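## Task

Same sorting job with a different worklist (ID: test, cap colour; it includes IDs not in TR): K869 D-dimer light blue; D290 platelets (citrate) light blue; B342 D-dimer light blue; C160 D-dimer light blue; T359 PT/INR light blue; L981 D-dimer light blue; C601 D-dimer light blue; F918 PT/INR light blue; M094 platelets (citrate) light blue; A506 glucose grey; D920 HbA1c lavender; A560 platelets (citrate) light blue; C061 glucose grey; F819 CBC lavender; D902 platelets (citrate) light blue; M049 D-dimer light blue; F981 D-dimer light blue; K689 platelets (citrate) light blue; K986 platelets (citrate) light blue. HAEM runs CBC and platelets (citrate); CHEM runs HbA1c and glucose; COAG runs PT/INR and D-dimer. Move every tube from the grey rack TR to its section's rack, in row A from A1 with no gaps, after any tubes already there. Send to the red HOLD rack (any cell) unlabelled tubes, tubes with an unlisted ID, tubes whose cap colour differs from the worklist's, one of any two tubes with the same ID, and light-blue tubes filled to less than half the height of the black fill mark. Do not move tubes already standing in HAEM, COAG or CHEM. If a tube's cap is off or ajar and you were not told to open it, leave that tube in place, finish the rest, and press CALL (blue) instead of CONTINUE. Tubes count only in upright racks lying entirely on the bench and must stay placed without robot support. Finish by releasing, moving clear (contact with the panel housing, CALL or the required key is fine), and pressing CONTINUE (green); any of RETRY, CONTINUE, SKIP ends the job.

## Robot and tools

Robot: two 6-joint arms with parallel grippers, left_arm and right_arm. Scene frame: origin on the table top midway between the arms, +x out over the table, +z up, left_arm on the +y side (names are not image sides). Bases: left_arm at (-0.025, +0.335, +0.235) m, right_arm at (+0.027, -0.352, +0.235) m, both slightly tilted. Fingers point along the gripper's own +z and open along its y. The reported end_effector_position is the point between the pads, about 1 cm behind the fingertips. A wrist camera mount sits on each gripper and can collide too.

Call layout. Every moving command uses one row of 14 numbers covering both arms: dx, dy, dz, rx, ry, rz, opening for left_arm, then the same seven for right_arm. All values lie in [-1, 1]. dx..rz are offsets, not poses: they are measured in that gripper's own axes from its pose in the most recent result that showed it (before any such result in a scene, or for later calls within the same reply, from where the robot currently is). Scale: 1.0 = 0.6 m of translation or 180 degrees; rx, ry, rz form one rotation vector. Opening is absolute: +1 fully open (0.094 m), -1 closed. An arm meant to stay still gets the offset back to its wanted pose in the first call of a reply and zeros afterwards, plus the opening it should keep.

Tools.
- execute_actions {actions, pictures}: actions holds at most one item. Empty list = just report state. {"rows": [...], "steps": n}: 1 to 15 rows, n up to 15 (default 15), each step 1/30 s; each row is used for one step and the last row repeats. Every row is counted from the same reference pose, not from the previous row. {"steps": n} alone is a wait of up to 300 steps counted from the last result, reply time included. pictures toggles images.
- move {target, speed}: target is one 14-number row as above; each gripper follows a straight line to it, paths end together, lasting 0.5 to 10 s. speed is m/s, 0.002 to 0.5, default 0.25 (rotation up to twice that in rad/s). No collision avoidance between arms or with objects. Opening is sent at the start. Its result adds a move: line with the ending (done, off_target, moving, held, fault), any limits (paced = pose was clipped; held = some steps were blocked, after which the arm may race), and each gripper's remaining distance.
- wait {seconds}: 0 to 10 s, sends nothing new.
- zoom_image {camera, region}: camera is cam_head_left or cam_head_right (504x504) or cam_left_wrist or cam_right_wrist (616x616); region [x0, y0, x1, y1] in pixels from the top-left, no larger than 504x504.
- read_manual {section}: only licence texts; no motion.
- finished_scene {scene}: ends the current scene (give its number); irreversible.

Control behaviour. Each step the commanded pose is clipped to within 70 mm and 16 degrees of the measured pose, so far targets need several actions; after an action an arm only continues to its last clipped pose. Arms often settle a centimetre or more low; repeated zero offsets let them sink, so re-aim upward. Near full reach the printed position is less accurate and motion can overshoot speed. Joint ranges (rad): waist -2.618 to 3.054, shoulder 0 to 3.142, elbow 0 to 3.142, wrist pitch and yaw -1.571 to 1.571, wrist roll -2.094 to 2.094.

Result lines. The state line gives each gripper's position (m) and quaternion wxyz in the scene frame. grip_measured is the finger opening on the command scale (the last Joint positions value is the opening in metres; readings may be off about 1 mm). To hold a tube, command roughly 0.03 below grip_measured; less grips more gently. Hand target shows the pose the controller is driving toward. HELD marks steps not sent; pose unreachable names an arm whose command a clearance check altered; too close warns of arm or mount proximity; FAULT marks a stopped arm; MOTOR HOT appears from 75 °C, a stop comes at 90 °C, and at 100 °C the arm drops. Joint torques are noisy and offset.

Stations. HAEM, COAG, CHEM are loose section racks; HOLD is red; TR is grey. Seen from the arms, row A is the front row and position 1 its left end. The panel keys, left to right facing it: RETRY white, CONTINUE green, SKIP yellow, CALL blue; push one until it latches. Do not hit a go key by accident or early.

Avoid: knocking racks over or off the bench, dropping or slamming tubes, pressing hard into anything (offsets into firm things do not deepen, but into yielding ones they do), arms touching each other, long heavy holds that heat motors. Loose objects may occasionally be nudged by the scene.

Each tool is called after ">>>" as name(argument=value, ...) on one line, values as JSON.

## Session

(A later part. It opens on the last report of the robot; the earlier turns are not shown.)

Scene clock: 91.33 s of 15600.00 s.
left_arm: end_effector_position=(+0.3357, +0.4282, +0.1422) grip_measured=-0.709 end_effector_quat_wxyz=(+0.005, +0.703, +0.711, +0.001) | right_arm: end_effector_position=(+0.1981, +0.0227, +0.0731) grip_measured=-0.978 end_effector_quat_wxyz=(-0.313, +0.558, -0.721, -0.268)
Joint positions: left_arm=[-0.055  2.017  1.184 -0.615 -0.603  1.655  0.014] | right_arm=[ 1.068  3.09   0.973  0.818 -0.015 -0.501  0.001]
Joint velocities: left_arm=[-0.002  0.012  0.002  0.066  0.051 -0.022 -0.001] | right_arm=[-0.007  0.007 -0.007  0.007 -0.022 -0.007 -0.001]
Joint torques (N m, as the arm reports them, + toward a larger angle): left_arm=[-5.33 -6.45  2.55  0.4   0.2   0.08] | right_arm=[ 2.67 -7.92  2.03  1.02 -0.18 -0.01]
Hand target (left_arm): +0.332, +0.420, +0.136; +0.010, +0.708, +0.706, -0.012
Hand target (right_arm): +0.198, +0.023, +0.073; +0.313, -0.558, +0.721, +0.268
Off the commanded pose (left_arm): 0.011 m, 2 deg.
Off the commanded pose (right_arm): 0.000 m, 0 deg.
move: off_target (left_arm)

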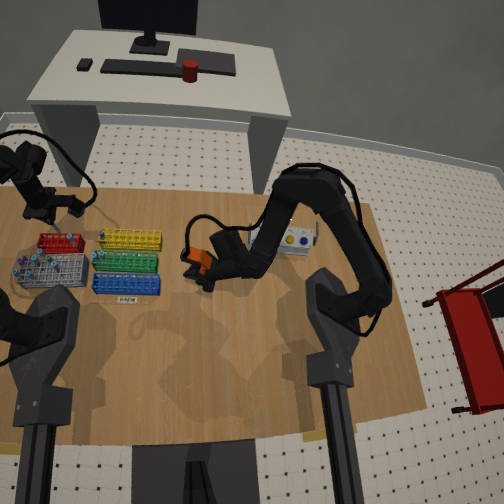

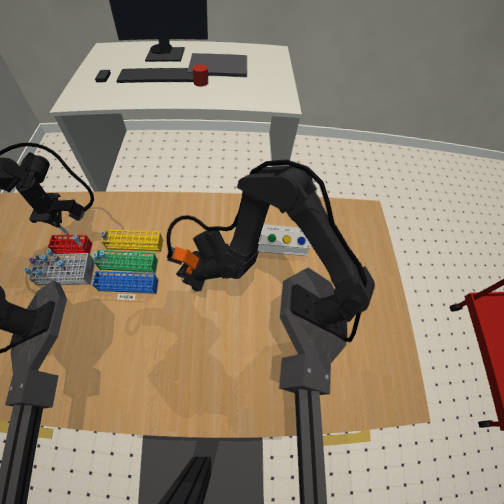

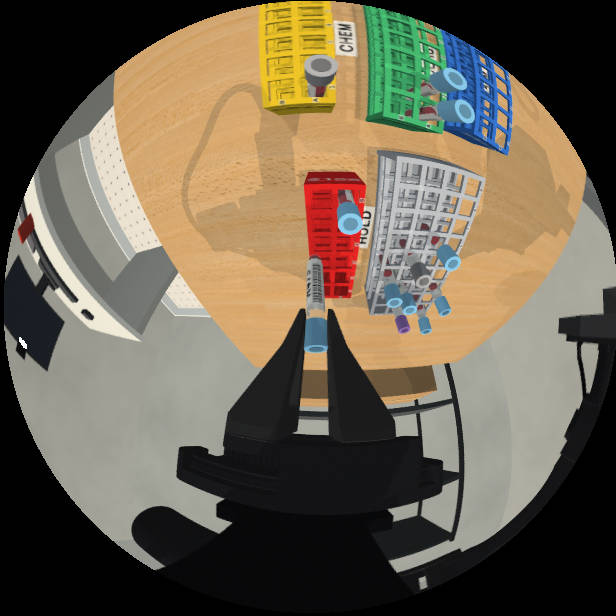

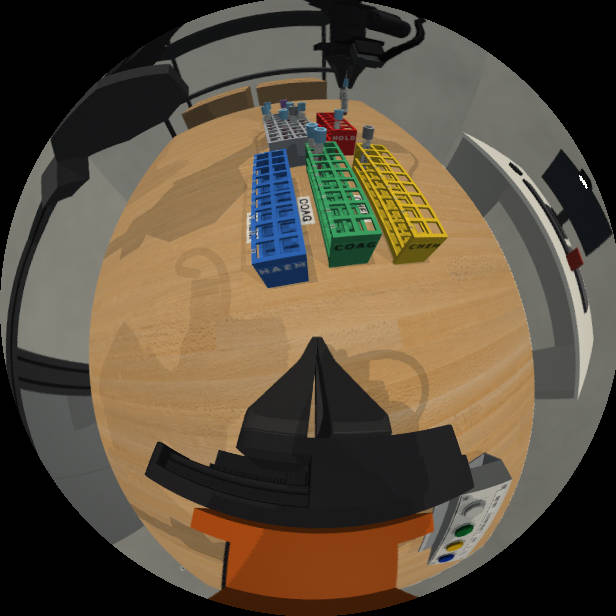

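>>> move(target=[-0.024,-0.022,0.024,0.006,-0.008,0.006,-0.73,0,0,0,0,0,0,-1], speed=0.05)

>>> zoom_image(camera="cam_left_wrist", region=[240,200,390,350])

Scene clock: 95.03 s of 15600.00 s.
left_arm: end_effector_position=(+0.3269, +0.4224, +0.1353) grip_measured=-0.709 end_effector_quat_wxyz=(+0.003, +0.705, +0.709, -0.002) | right_arm: end_effector_position=(+0.1981, +0.0227, +0.0731) grip_measured=-0.978 end_effector_quat_wxyz=(-0.313, +0.558, -0.721, -0.268)
Joint positions: left_arm=[-0.055  2.017  1.14  -0.579 -0.602  1.656  0.014] | right_arm=[ 1.068  3.09   0.973  0.818 -0.015 -0.501  0.001]
Joint velocities: left_arm=[ 0.002  0.007 -0.012  0.081  0.007 -0.022 -0.001] | right_arm=[ 0.007  0.002  0.022  0.007 -0.037  0.066 -0.   ]
Joint torques (N m, as the arm reports them, + toward a larger angle): left_arm=[-5.25 -6.21  2.28  0.35  0.18  0.05] | right_arm=[ 2.67 -7.94  2.05  1.03 -0.19 -0.03]
Hand target (left_arm): +0.322, +0.414, +0.128; +0.007, +0.709, +0.705, -0.015
Hand target (right_arm): +0.198, +0.023, +0.073; +0.313, -0.558, +0.721, +0.268
Off the commanded pose (left_arm): 0.012 m, 2 deg.
Off the commanded pose (right_arm): 0.000 m, 0 deg.
move: off_target (left_arm)

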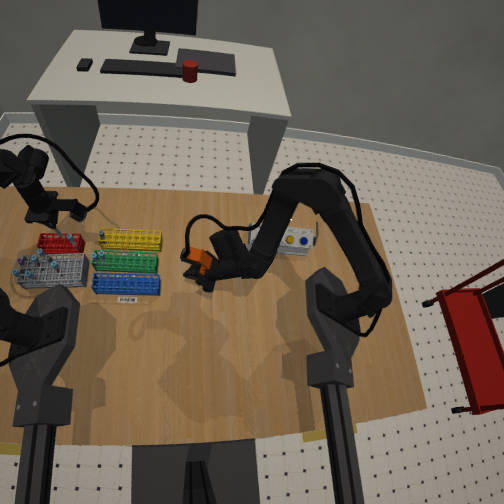

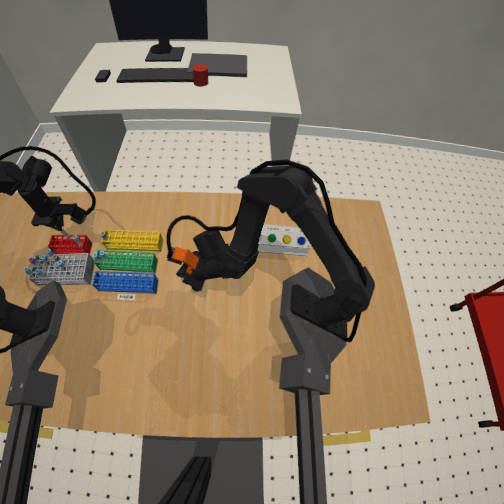

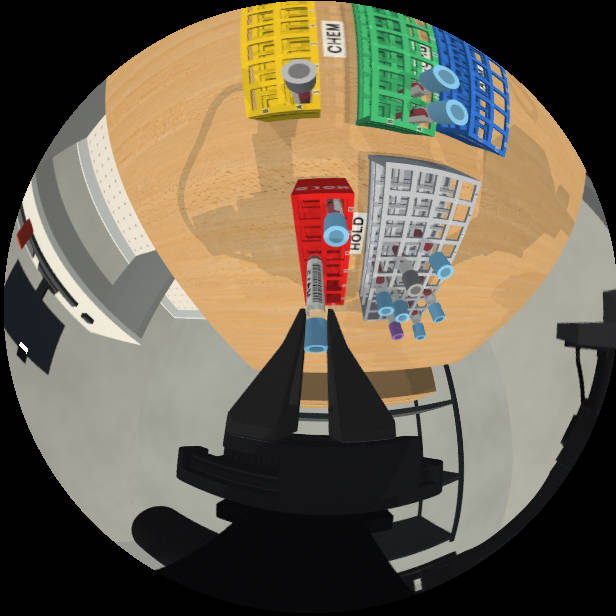

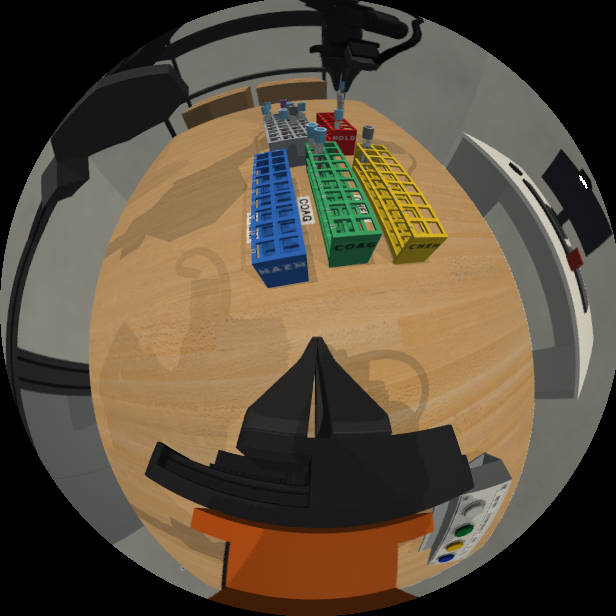

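Region (240, 200, 390, 350) of cam_left_wrist's 616x616 image, scaled by 3.360, with more detail than that image has.

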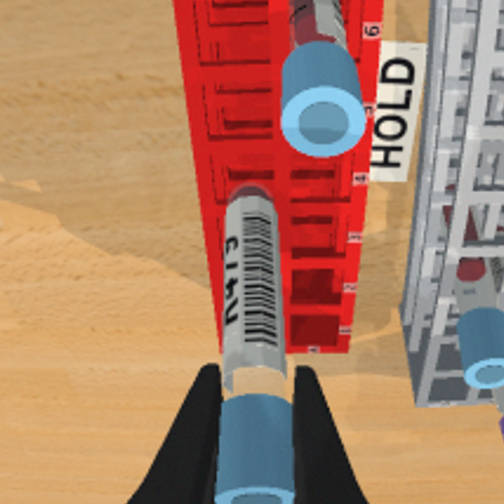

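>>> move(target=[-0.017,-0.009,0.09,0.004,-0.009,0.004,-0.73,0,0,0,0,0,0,-1], speed=0.04)

Scene clock: 99.67 s of 15600.00 s.
left_arm: end_effector_position=(+0.3285, +0.4210, +0.0889) grip_measured=-0.709 end_effector_quat_wxyz=(+0.006, +0.703, +0.712, -0.001) | right_arm: end_effector_position=(+0.1981, +0.0227, +0.0731) grip_measured=-0.978 end_effector_quat_wxyz=(-0.313, +0.558, -0.721, -0.268)
Joint positions: left_arm=[ 0.018  2.122  1.11  -0.389 -0.59   1.74   0.014] | right_arm=[ 1.068  3.09   0.973  0.818 -0.015 -0.501  0.001]
Joint velocities: left_arm=[ 0.002 -0.002  0.017  0.081 -0.007  0.022 -0.001] | right_arm=[-0.012 -0.002 -0.012 -0.066  0.081  0.037 -0.001]
Joint torques (N m, as the arm reports them, + toward a larger angle): left_arm=[-5.45 -6.39  1.58  0.35  0.16  0.07] | right_arm=[ 2.69 -7.99  2.03  1.02 -0.21  0.  ]
Hand target (left_arm): +0.321, +0.412, +0.082; +0.008, +0.709, +0.705, -0.017
Hand target (right_arm): +0.198, +0.023, +0.073; +0.313, -0.558, +0.721, +0.268
Off the commanded pose (left_arm): 0.014 m, 2 deg.
Off the commanded pose (right_arm): 0.000 m, 0 deg.
move: off_target (left_arm)

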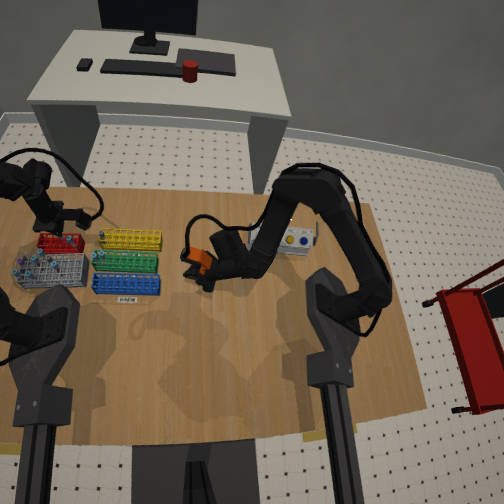

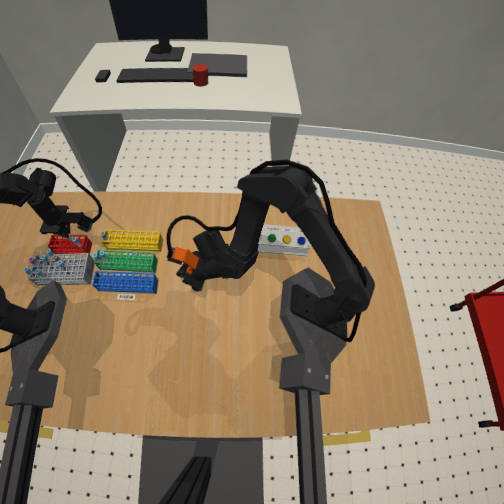

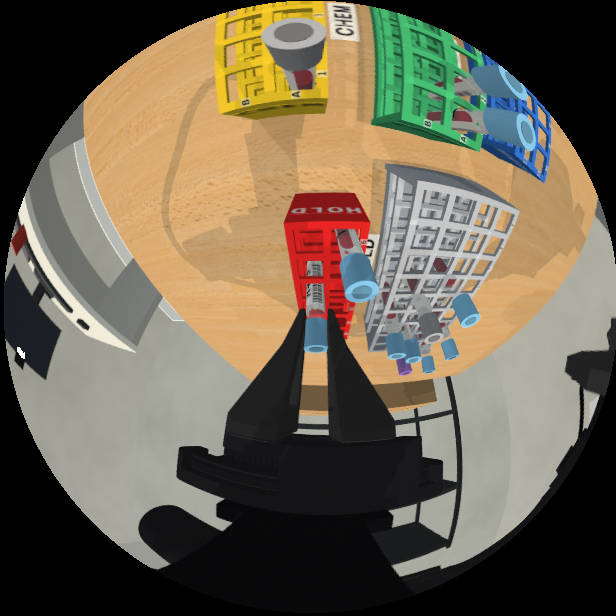

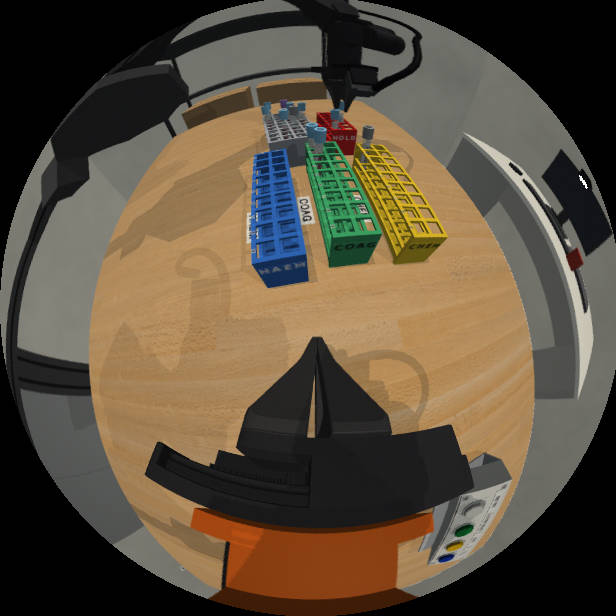

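>>> execute_actions(actions=[{"rows":[[0,0,0,0,0,0,-0.4,0,0,0,0,0,0,-1]],"steps":5}], pictures=false)

>>> move(target=[0,0.012,-0.09,-0.003,0,0,-0.4,0,0,0,0,0,0,-1], speed=0.15)

>>> move(target=[-0.02,-0.195,-0.003,-0.003,0,0,-0.4,0,0,0,0,0,0,-1])

>>> zoom_image(camera="cam_left_wrist", region=[240,200,390,350])

Scene clock: 105.93 s of 15600.00 s.
left_arm: end_effector_position=(+0.3285, +0.4210, +0.0889) grip_measured=-0.402 end_effector_quat_wxyz=(+0.006, +0.703, +0.711, -0.001) | right_arm: end_effector_position=(+0.1981, +0.0227, +0.0731) grip_measured=-0.978 end_effector_quat_wxyz=(-0.313, +0.558, -0.721, -0.268)
Joint positions: left_arm=[ 0.018  2.122  1.11  -0.389 -0.59   1.742  0.028] | right_arm=[ 1.068  3.09   0.973  0.818 -0.015 -0.501  0.001]
Joint velocities: left_arm=[-0.007 -0.007  0.007  0.022  0.066 -0.007 -0.001] | right_arm=[-0.007 -0.002 -0.007  0.051  0.007 -0.081  0.   ]
Joint torques (N m, as the arm reports them, + toward a larger angle): left_arm=[-5.59 -7.64  2.76  0.27 -0.04 -0.04] | right_arm=[ 2.71 -7.96  1.99  1.01 -0.2  -0.02]
Hand target (left_arm): +0.329, +0.421, +0.089; +0.006, +0.703, +0.712, -0.001
Hand target (right_arm): +0.198, +0.023, +0.073; +0.313, -0.558, +0.721, +0.268
Off the commanded pose (left_arm): 0.000 m, 0 deg.
Off the commanded pose (right_arm): 0.000 m, 0 deg.
Steps of this call (steps 1 to 90: nothing new was sent; then 3.10 s passed at rest; steps 91 to 95: all 5 steps of this action). Readings (end_effector_position):
91: left_arm (+0.3285, +0.4210, +0.0889) | right_arm (+0.1981, +0.0227, +0.0731)
92: left_arm (+0.3285, +0.4210, +0.0889) | right_arm (+0.1981, +0.0227, +0.0731)
94: left_arm (+0.3285, +0.4210, +0.0889) | right_arm (+0.1981, +0.0227, +0.0731)
95: the state above

Scene clock: 107.23 s of 15600.00 s.
left_arm: end_effector_position=(+0.3310, +0.4221, +0.1333) grip_measured=-0.402 end_effector_quat_wxyz=(+0.004, +0.702, +0.712, -0.002) | right_arm: end_effector_position=(+0.1981, +0.0227, +0.0731) grip_measured=-0.978 end_effector_quat_wxyz=(-0.313, +0.558, -0.721, -0.268)
Joint positions: left_arm=[-0.053  2.033  1.156 -0.576 -0.601  1.651  0.028] | right_arm=[ 1.068  3.09   0.973  0.818 -0.015 -0.501  0.001]
Joint velocities: left_arm=[ 0.007  0.002  0.012 -0.022  0.037 -0.022  0.   ] | right_arm=[ 0.002 -0.002  0.007 -0.022 -0.007  0.022  0.002]
Joint torques (N m, as the arm reports them, + toward a larger angle): left_arm=[-6.86 -8.33  4.53  0.02 -0.02 -0.07] | right_arm=[ 2.77 -7.99  1.97  1.03 -0.21 -0.01]
Hand target (left_arm): +0.336, +0.422, +0.143; +0.010, +0.703, +0.711, +0.002
Hand target (right_arm): +0.198, +0.023, +0.073; +0.313, -0.558, +0.721, +0.268
Off the commanded pose (left_arm): 0.011 m, 1 deg.
Off the commanded pose (right_arm): 0.000 m, 0 deg.
move: off_target (left_arm)

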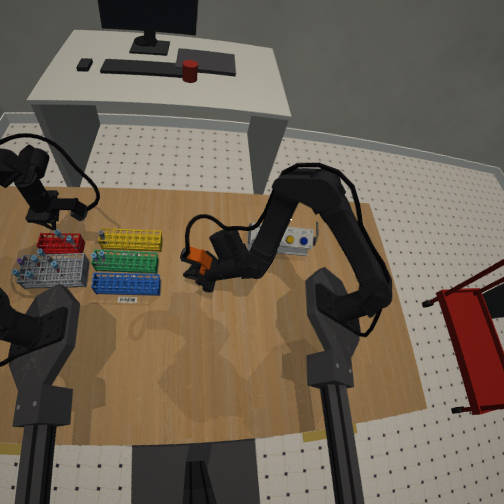

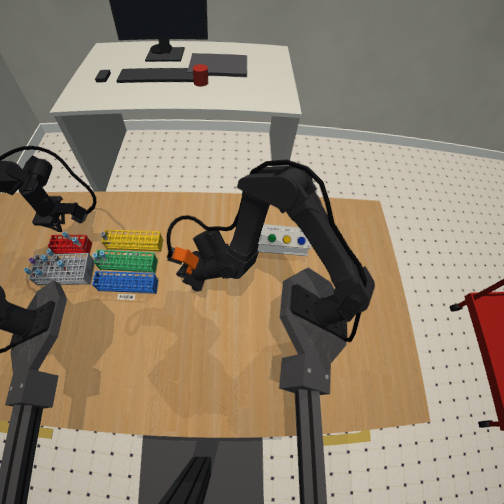

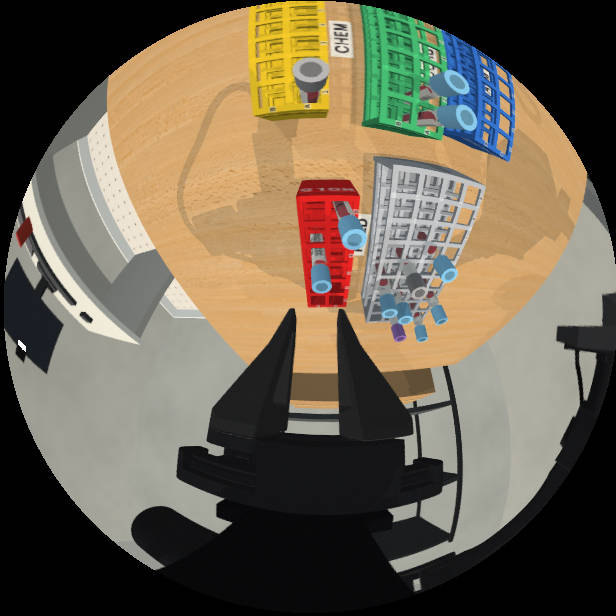

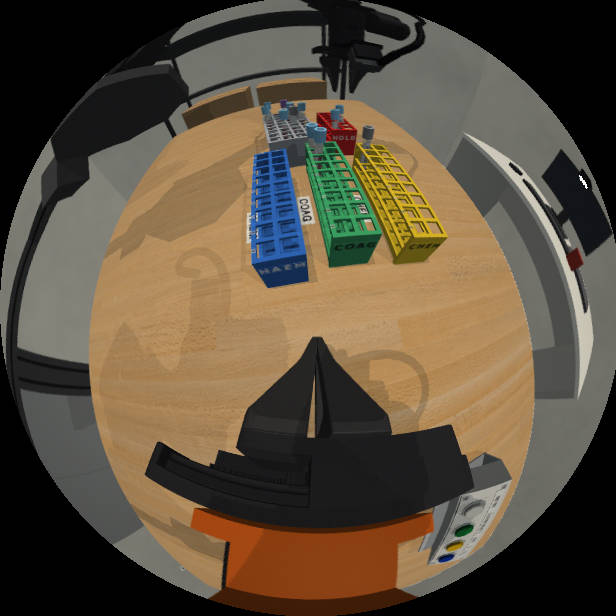

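Scene clock: 108.40 s of 15600.00 s.
left_arm: end_effector_position=(+0.2122, +0.4113, +0.1331) grip_measured=-0.402 end_effector_quat_wxyz=(-0.001, +0.704, +0.710, -0.006) | right_arm: end_effector_position=(+0.1981, +0.0227, +0.0731) grip_measured=-0.978 end_effector_quat_wxyz=(-0.313, +0.558, -0.721, -0.268)
Joint positions: left_arm=[-0.053  1.714  0.631 -0.385 -0.603  1.647  0.028] | right_arm=[ 1.068  3.09   0.973  0.818 -0.015 -0.501  0.001]
Joint velocities: left_arm=[ 0.002  0.022 -0.002 -0.007  0.022 -0.022  0.001] | right_arm=[-0.017  0.007 -0.017 -0.037 -0.007 -0.051 -0.   ]
Joint torques (N m, as the arm reports them, + toward a larger angle): left_arm=[-4.17 -6.42  1.78  0.37  0.02  0.03] | right_arm=[ 2.74 -7.97  1.96  1.02 -0.2  -0.01]
Hand target (left_arm): +0.214, +0.411, +0.136; +0.008, +0.702, +0.712, +0.001
Hand target (right_arm): +0.198, +0.023, +0.073; +0.313, -0.558, +0.721, +0.268
Off the commanded pose (left_arm): 0.004 m, 1 deg.
Off the commanded pose (right_arm): 0.000 m, 0 deg.
move: done

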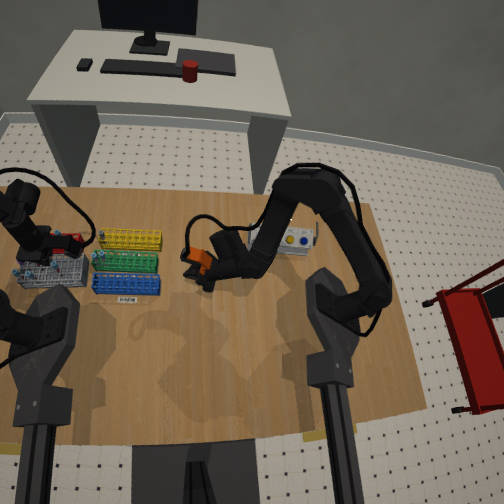

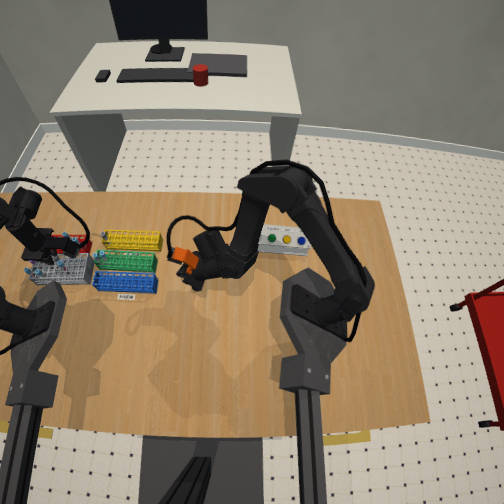

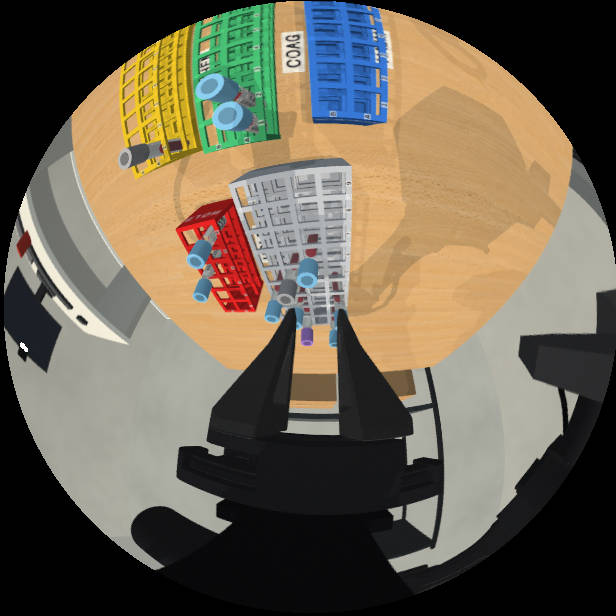

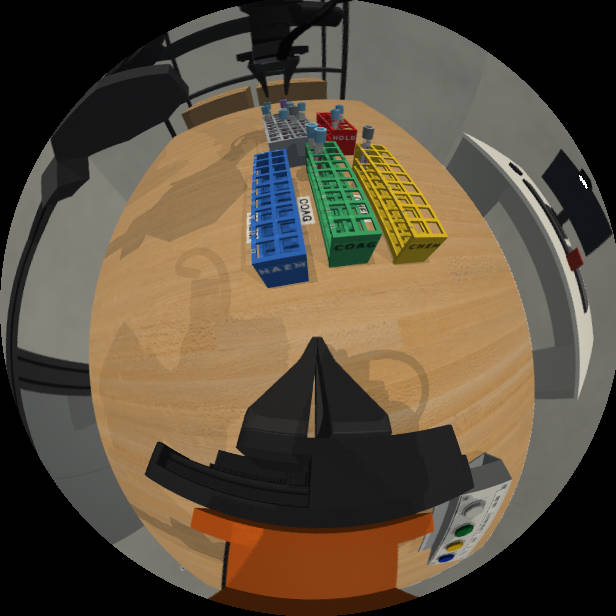

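Region (240, 200, 390, 350) of cam_left_wrist's 616x616 image, scaled by 3.360, with more detail than that image has.

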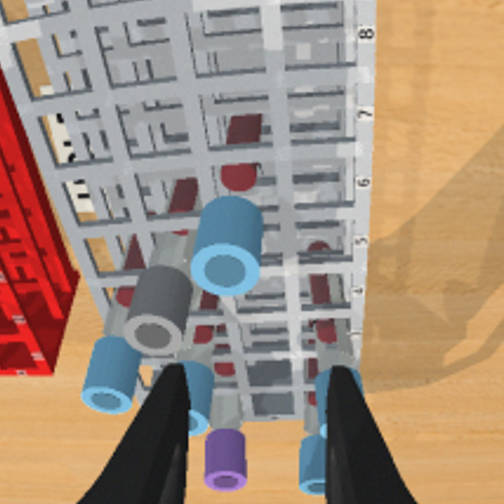

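>>> move(target=[-0.014,-0.008,0.096,0.003,-0.007,0.006,-0.4,0,0,0,0,0,0,-1], speed=0.07)

>>> execute_actions(actions=[{"rows":[[0,0,0,0,0,0,-0.73,0,0,0,0,0,0,-1]],"steps":8}], pictures=false)

>>> move(target=[0,0.01,-0.18,-0.005,0,0,-0.73,0,0,0,0,0,0,-1], speed=0.12)

>>> move(target=[0.087,0.153,-0.008,0,0,0,-0.73,0,0,0,0,0,0,-1])

>>> move(target=[-0.014,-0.008,0.083,0.003,-0.009,0.004,-0.73,0,0,0,0,0,0,-1], speed=0.08)

>>> zoom_image(camera="cam_left_wrist", region=[240,200,390,350])

Scene clock: 118.83 s of 15600.00 s.
left_arm: end_effector_position=(+0.2115, +0.4118, +0.0989) grip_measured=-0.402 end_effector_quat_wxyz=(-0.006, +0.719, +0.695, -0.003) | right_arm: end_effector_position=(+0.1981, +0.0227, +0.0731) grip_measured=-0.978 end_effector_quat_wxyz=(-0.313, +0.558, -0.721, -0.268)
Joint positions: left_arm=[ 0.024  1.832  0.598 -0.184 -0.606  1.783  0.028] | right_arm=[ 1.068  3.09   0.973  0.818 -0.015 -0.501  0.001]
Joint velocities: left_arm=[-0.002  0.012 -0.012  0.037 -0.007 -0.022  0.001] | right_arm=[-0.007 -0.012 -0.007  0.007  0.051  0.007 -0.001]
Joint torques (N m, as the arm reports them, + toward a larger angle): left_arm=[-0.6   0.06  0.1   1.31  0.29  0.05] | right_arm=[ 2.81 -7.98  2.14  1.03 -0.21 -0.02]
Hand target (left_arm): +0.204, +0.403, +0.079; +0.001, +0.710, +0.704, -0.019
Hand target (right_arm): +0.198, +0.023, +0.073; +0.313, -0.558, +0.721, +0.268
Off the commanded pose (left_arm): 0.026 m, 2 deg.
Off the commanded pose (right_arm): 0.000 m, 0 deg.
After step 90, 6.27 s passed at rest.
move: off_target (left_arm)

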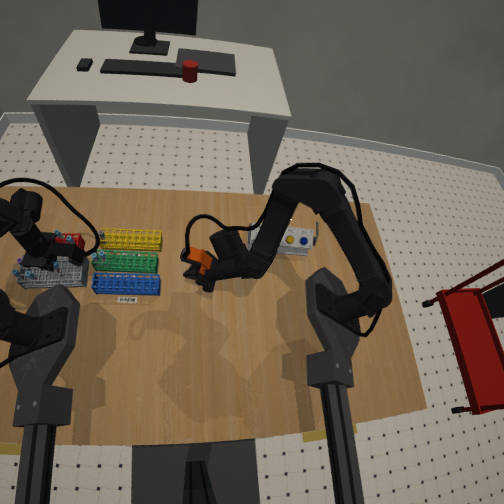

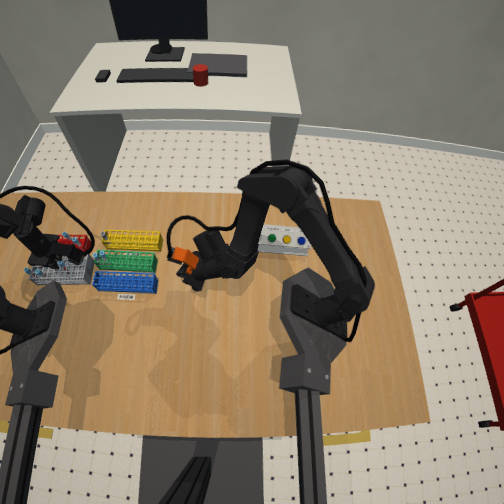

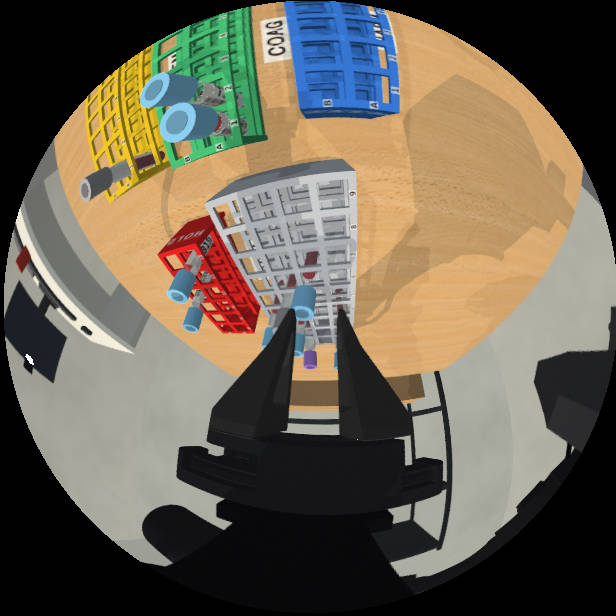

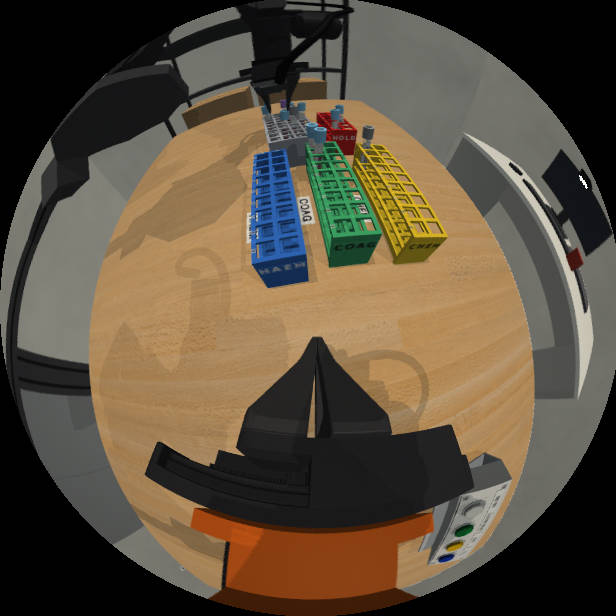

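Scene clock: 119.10 s of 15600.00 s.
left_arm: end_effector_position=(+0.2155, +0.4122, +0.1008) grip_measured=-0.728 end_effector_quat_wxyz=(-0.002, +0.718, +0.696, +0.004) | right_arm: end_effector_position=(+0.1981, +0.0227, +0.0731) grip_measured=-0.978 end_effector_quat_wxyz=(-0.313, +0.558, -0.721, -0.268)
Joint positions: left_arm=[ 0.018  1.826  0.598 -0.175 -0.608  1.783  0.013] | right_arm=[ 1.068  3.09   0.973  0.818 -0.015 -0.501  0.001]
Joint velocities: left_arm=[ 0.007 -0.022 -0.027 -0.037 -0.081  0.022  0.001] | right_arm=[ 0.007  0.002 -0.007  0.081 -0.066  0.007 -0.001]
Joint torques (N m, as the arm reports them, + toward a larger angle): left_arm=[-3.35 -4.73  1.84  0.15 -0.03  0.05] | right_arm=[ 2.65 -7.93  2.1   1.01 -0.21 -0.02]
Hand target (left_arm): +0.211, +0.412, +0.099; -0.006, +0.719, +0.695, -0.003
Hand target (right_arm): +0.198, +0.023, +0.073; +0.313, -0.558, +0.721, +0.268
Off the commanded pose (left_arm): 0.004 m, 1 deg.
Off the commanded pose (right_arm): 0.000 m, 0 deg.
Steps of this call (steps 1 to 8: all 8 steps of this action). Readings (end_effector_position):
1: left_arm (+0.2119, +0.4120, +0.1000) | right_arm (+0.1981, +0.0227, +0.0731)
2: left_arm (+0.2142, +0.4119, +0.1008) | right_arm (+0.1981, +0.0227, +0.0731)
4: left_arm (+0.2152, +0.4121, +0.1008) | right_arm (+0.1981, +0.0227, +0.0731)
8: the state above

Scene clock: 120.90 s of 15600.00 s.
left_arm: end_effector_position=(+0.2168, +0.4109, +0.1999) grip_measured=-0.728 end_effector_quat_wxyz=(-0.004, +0.718, +0.696, +0.002) | right_arm: end_effector_position=(+0.1981, +0.0227, +0.0731) grip_measured=-0.978 end_effector_quat_wxyz=(-0.313, +0.558, -0.721, -0.268)
Joint positions: left_arm=[-0.231  1.582  0.762 -0.767 -0.627  1.475  0.013] | right_arm=[ 1.068  3.09   0.973  0.818 -0.015 -0.501  0.001]
Joint velocities: left_arm=[ 0.007 -0.002 -0.007  0.022 -0.022 -0.007  0.   ] | right_arm=[-0.002  0.012 -0.007  0.037 -0.037 -0.037 -0.001]
Joint torques (N m, as the arm reports them, + toward a larger angle): left_arm=[-4.93 -5.33  5.3   0.   -0.02 -0.02] | right_arm=[ 2.65 -7.93  2.    1.02 -0.22 -0.01]
Hand target (left_arm): +0.222, +0.411, +0.209; +0.006, +0.718, +0.696, +0.009
Hand target (right_arm): +0.198, +0.023, +0.073; +0.313, -0.558, +0.721, +0.268
Off the commanded pose (left_arm): 0.010 m, 1 deg.
Off the commanded pose (right_arm): 0.000 m, 0 deg.
move: done

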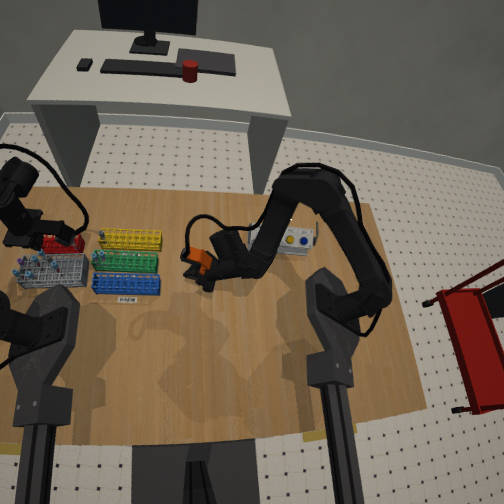

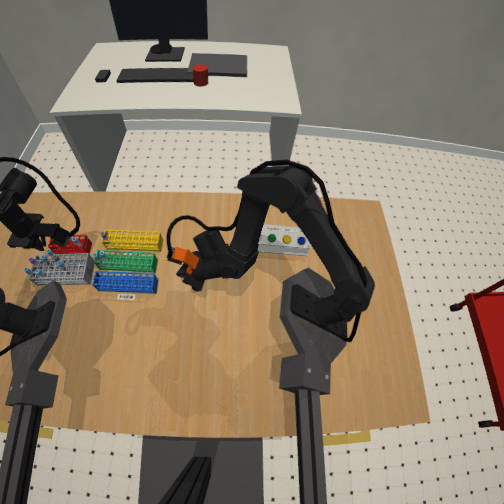

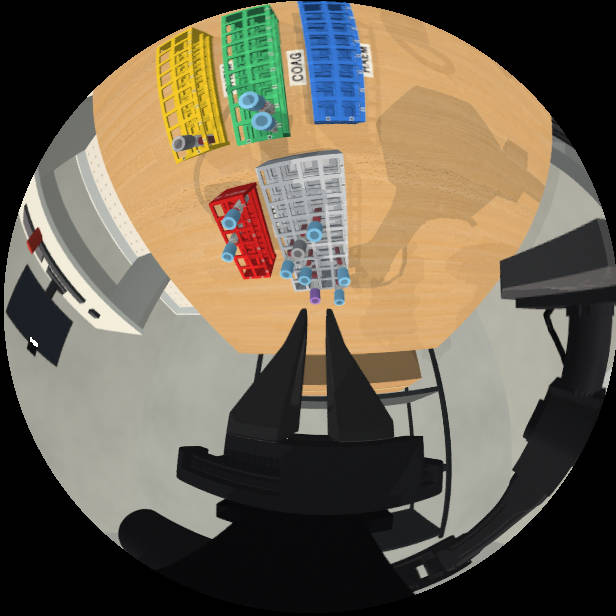

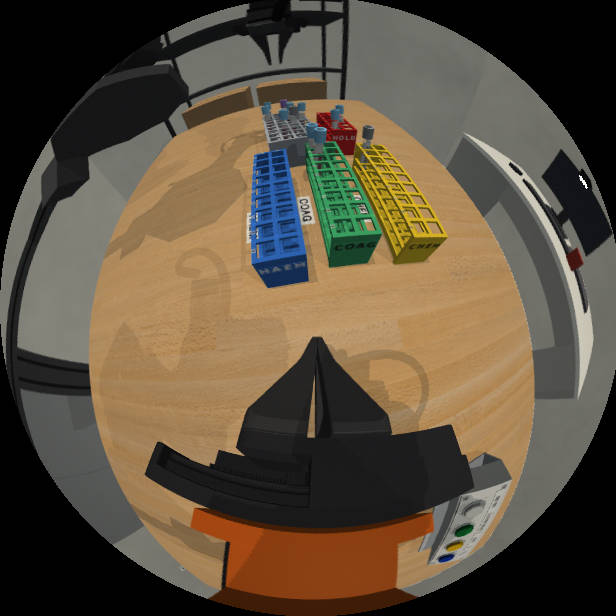

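Scene clock: 121.97 s of 15600.00 s.
left_arm: end_effector_position=(+0.3113, +0.4609, +0.2043) grip_measured=-0.728 end_effector_quat_wxyz=(-0.001, +0.710, +0.704, +0.012) | right_arm: end_effector_position=(+0.1981, +0.0227, +0.0731) grip_measured=-0.978 end_effector_quat_wxyz=(-0.313, +0.558, -0.721, -0.268)
Joint positions: left_arm=[-0.088  1.798  1.174 -0.834 -0.631  1.644  0.013] | right_arm=[ 1.068  3.09   0.973  0.818 -0.015 -0.501  0.001]
Joint velocities: left_arm=[-0.012 -0.002  0.002 -0.081  0.066 -0.037  0.   ] | right_arm=[-0.007 -0.012  0.002  0.022 -0.007 -0.066 -0.   ]
Joint torques (N m, as the arm reports them, + toward a larger angle): left_arm=[-4.86 -5.28  5.32  0.    0.    0.03] | right_arm=[ 2.74 -7.95  2.12  1.02 -0.19 -0.01]
Hand target (left_arm): +0.311, +0.459, +0.203; -0.005, +0.718, +0.696, +0.002
Hand target (right_arm): +0.198, +0.023, +0.073; +0.313, -0.558, +0.721, +0.268
Off the commanded pose (left_arm): 0.001 m, 2 deg.
Off the commanded pose (right_arm): 0.000 m, 0 deg.
move: done

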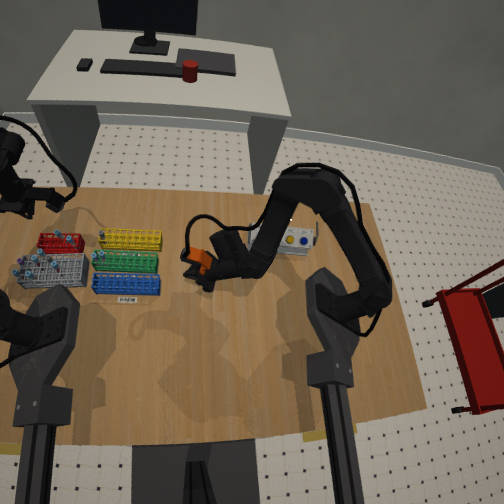

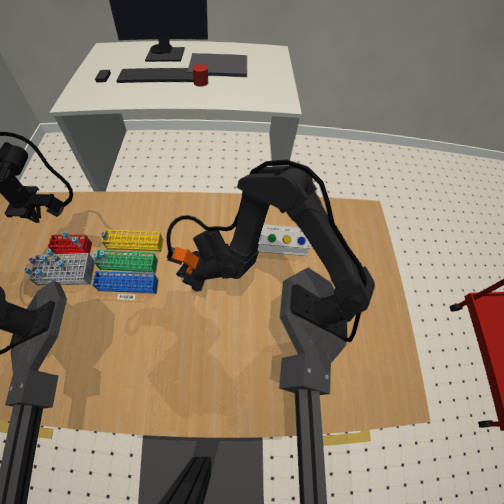

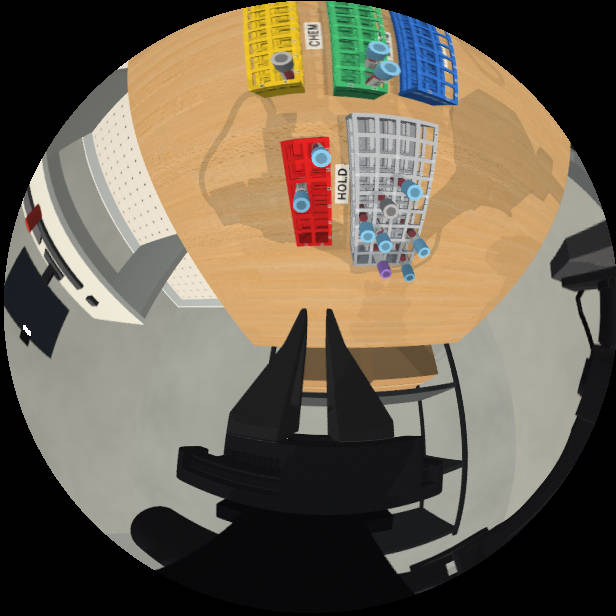

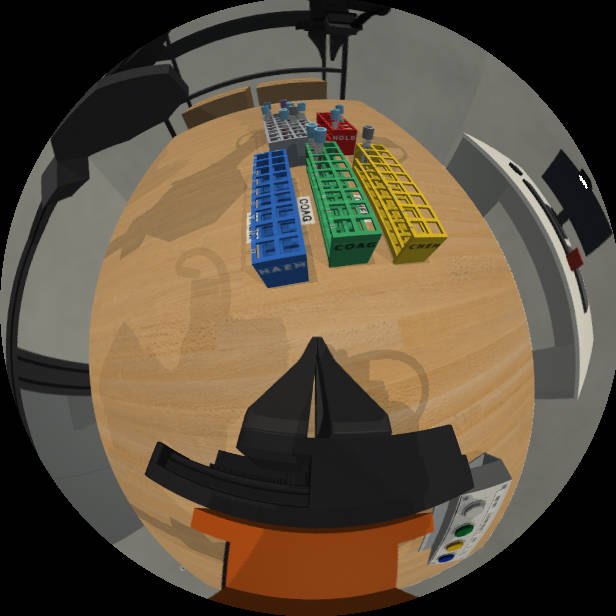

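Scene clock: 123.10 s of 15600.00 s.
left_arm: end_effector_position=(+0.3099, +0.4616, +0.1606) grip_measured=-0.728 end_effector_quat_wxyz=(+0.001, +0.710, +0.705, +0.011) | right_arm: end_effector_position=(+0.1981, +0.0227, +0.0731) grip_measured=-0.978 end_effector_quat_wxyz=(-0.313, +0.558, -0.721, -0.268)
Joint positions: left_arm=[-0.007  1.855  1.09  -0.637 -0.616  1.74   0.013] | right_arm=[ 1.068  3.09   0.973  0.818 -0.015 -0.501  0.001]
Joint velocities: left_arm=[-0.002 -0.007 -0.002 -0.037 -0.022 -0.022  0.001] | right_arm=[-0.002  0.017 -0.002 -0.007  0.022  0.051  0.   ]
Joint torques (N m, as the arm reports them, + toward a larger angle): left_arm=[-4.64 -5.71  2.56  0.38  0.15  0.03] | right_arm=[ 2.78 -7.99  1.99  1.   -0.19  0.  ]
Hand target (left_arm): +0.306, +0.454, +0.154; +0.005, +0.715, +0.699, -0.002
Hand target (right_arm): +0.198, +0.023, +0.073; +0.313, -0.558, +0.721, +0.268
Off the commanded pose (left_arm): 0.011 m, 2 deg.
Off the commanded pose (right_arm): 0.000 m, 0 deg.
move: off_target (left_arm)

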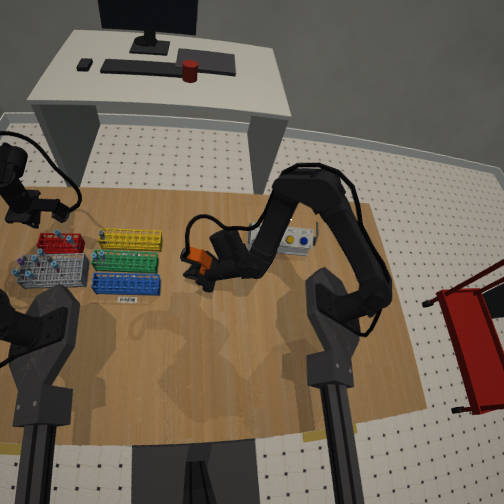

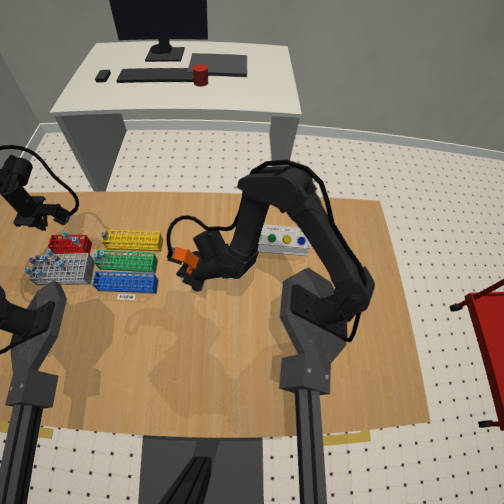

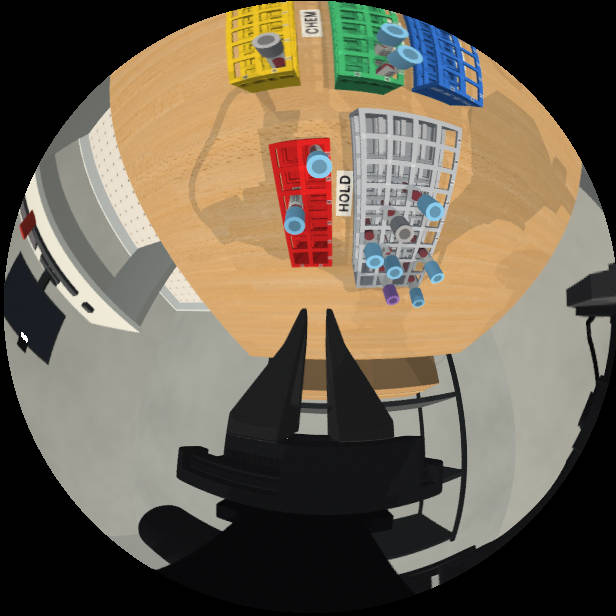

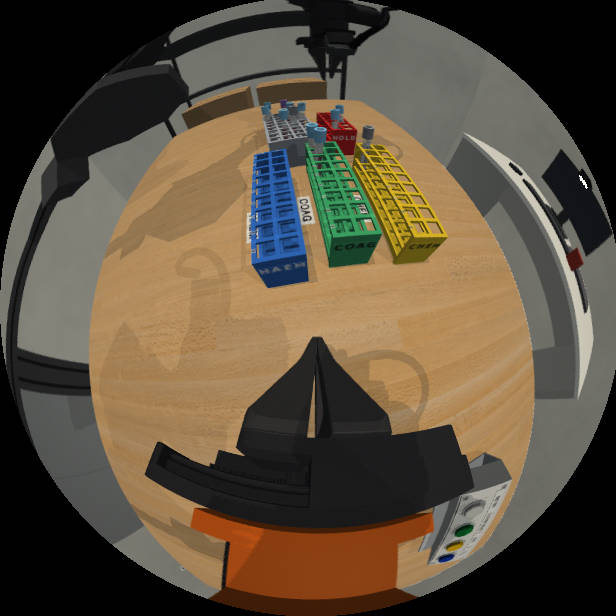

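Region (240, 200, 390, 350) of cam_left_wrist's 616x616 image, scaled by 3.360, with more detail than that image has.

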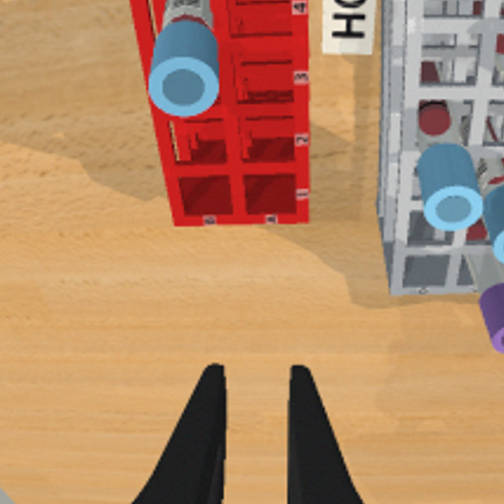

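The finger landed on the cap and missed the grasp. I'll retry with x near .220.

>>> move(target=[-0.1,-0.153,0.07,0.005,-0.01,0,-0.4,0,0,0,0,0,0,-1], speed=0.2)

Scene clock: 126.67 s of 15600.00 s.
left_arm: end_effector_position=(+0.2132, +0.4097, +0.1121) grip_measured=-0.402 end_effector_quat_wxyz=(-0.012, +0.711, +0.703, -0.010) | right_arm: end_effector_position=(+0.1981, +0.0227, +0.0731) grip_measured=-0.978 end_effector_quat_wxyz=(-0.313, +0.558, -0.721, -0.268)
Joint positions: left_arm=[-0.016  1.807  0.634 -0.294 -0.611  1.698  0.028] | right_arm=[ 1.068  3.09   0.973  0.818 -0.015 -0.501  0.001]
Joint velocities: left_arm=[-0.002 -0.007 -0.002 -0.007  0.007 -0.022 -0.   ] | right_arm=[ 0.007 -0.002  0.002 -0.007 -0.022 -0.095 -0.001]
Joint torques (N m, as the arm reports them, + toward a larger angle): left_arm=[-5.23 -6.64  1.24  0.33  0.14 -0.05] | right_arm=[ 2.59 -8.    2.07  1.04 -0.19  0.  ]
Hand target (left_arm): +0.217, +0.404, +0.117; +0.006, +0.710, +0.704, -0.006
Hand target (right_arm): +0.198, +0.023, +0.073; +0.313, -0.558, +0.721, +0.268
Off the commanded pose (left_arm): 0.009 m, 2 deg.
Off the commanded pose (right_arm): 0.000 m, 0 deg.
move: done

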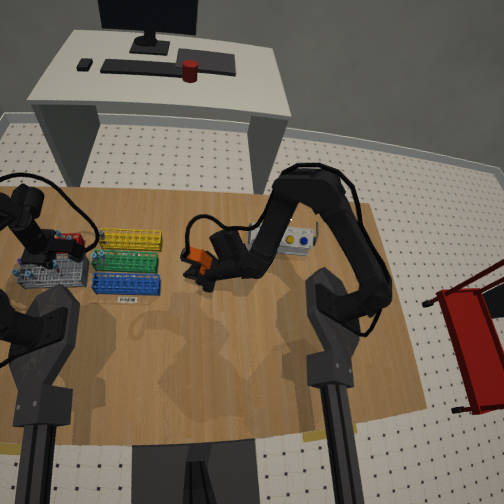

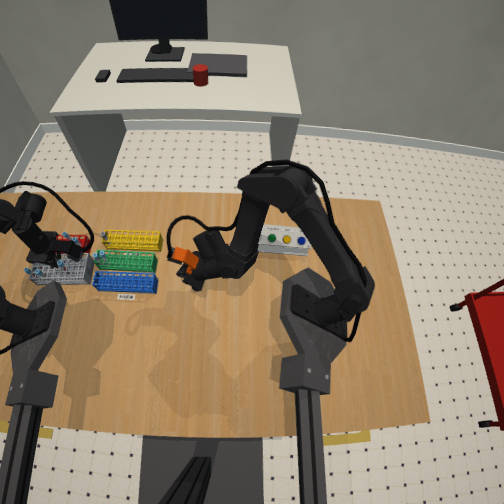

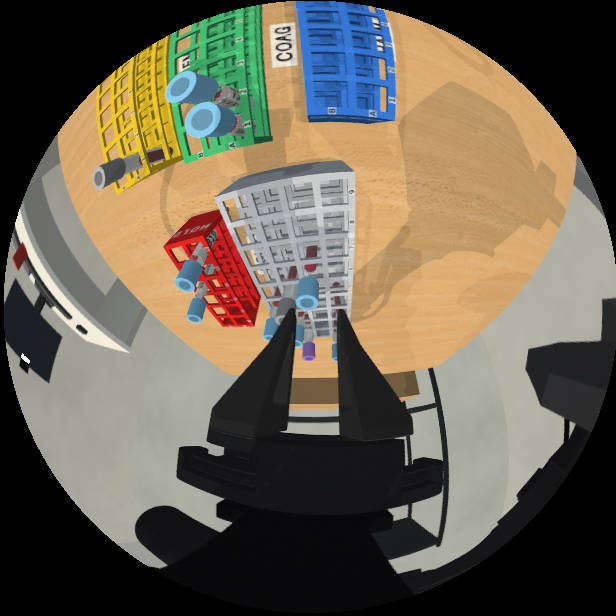

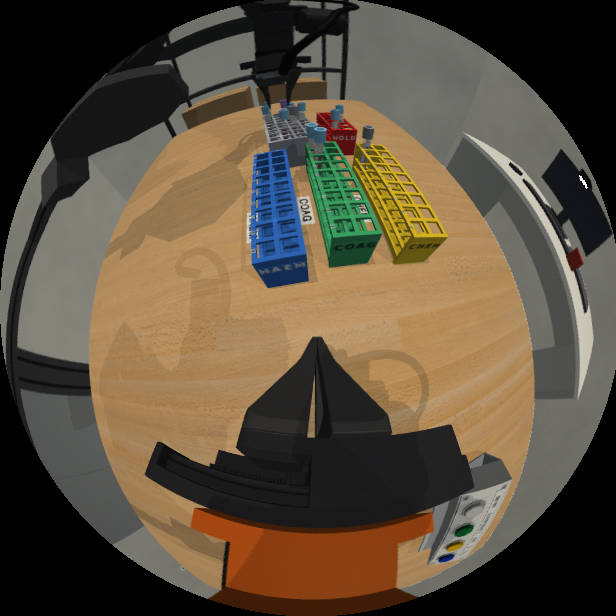

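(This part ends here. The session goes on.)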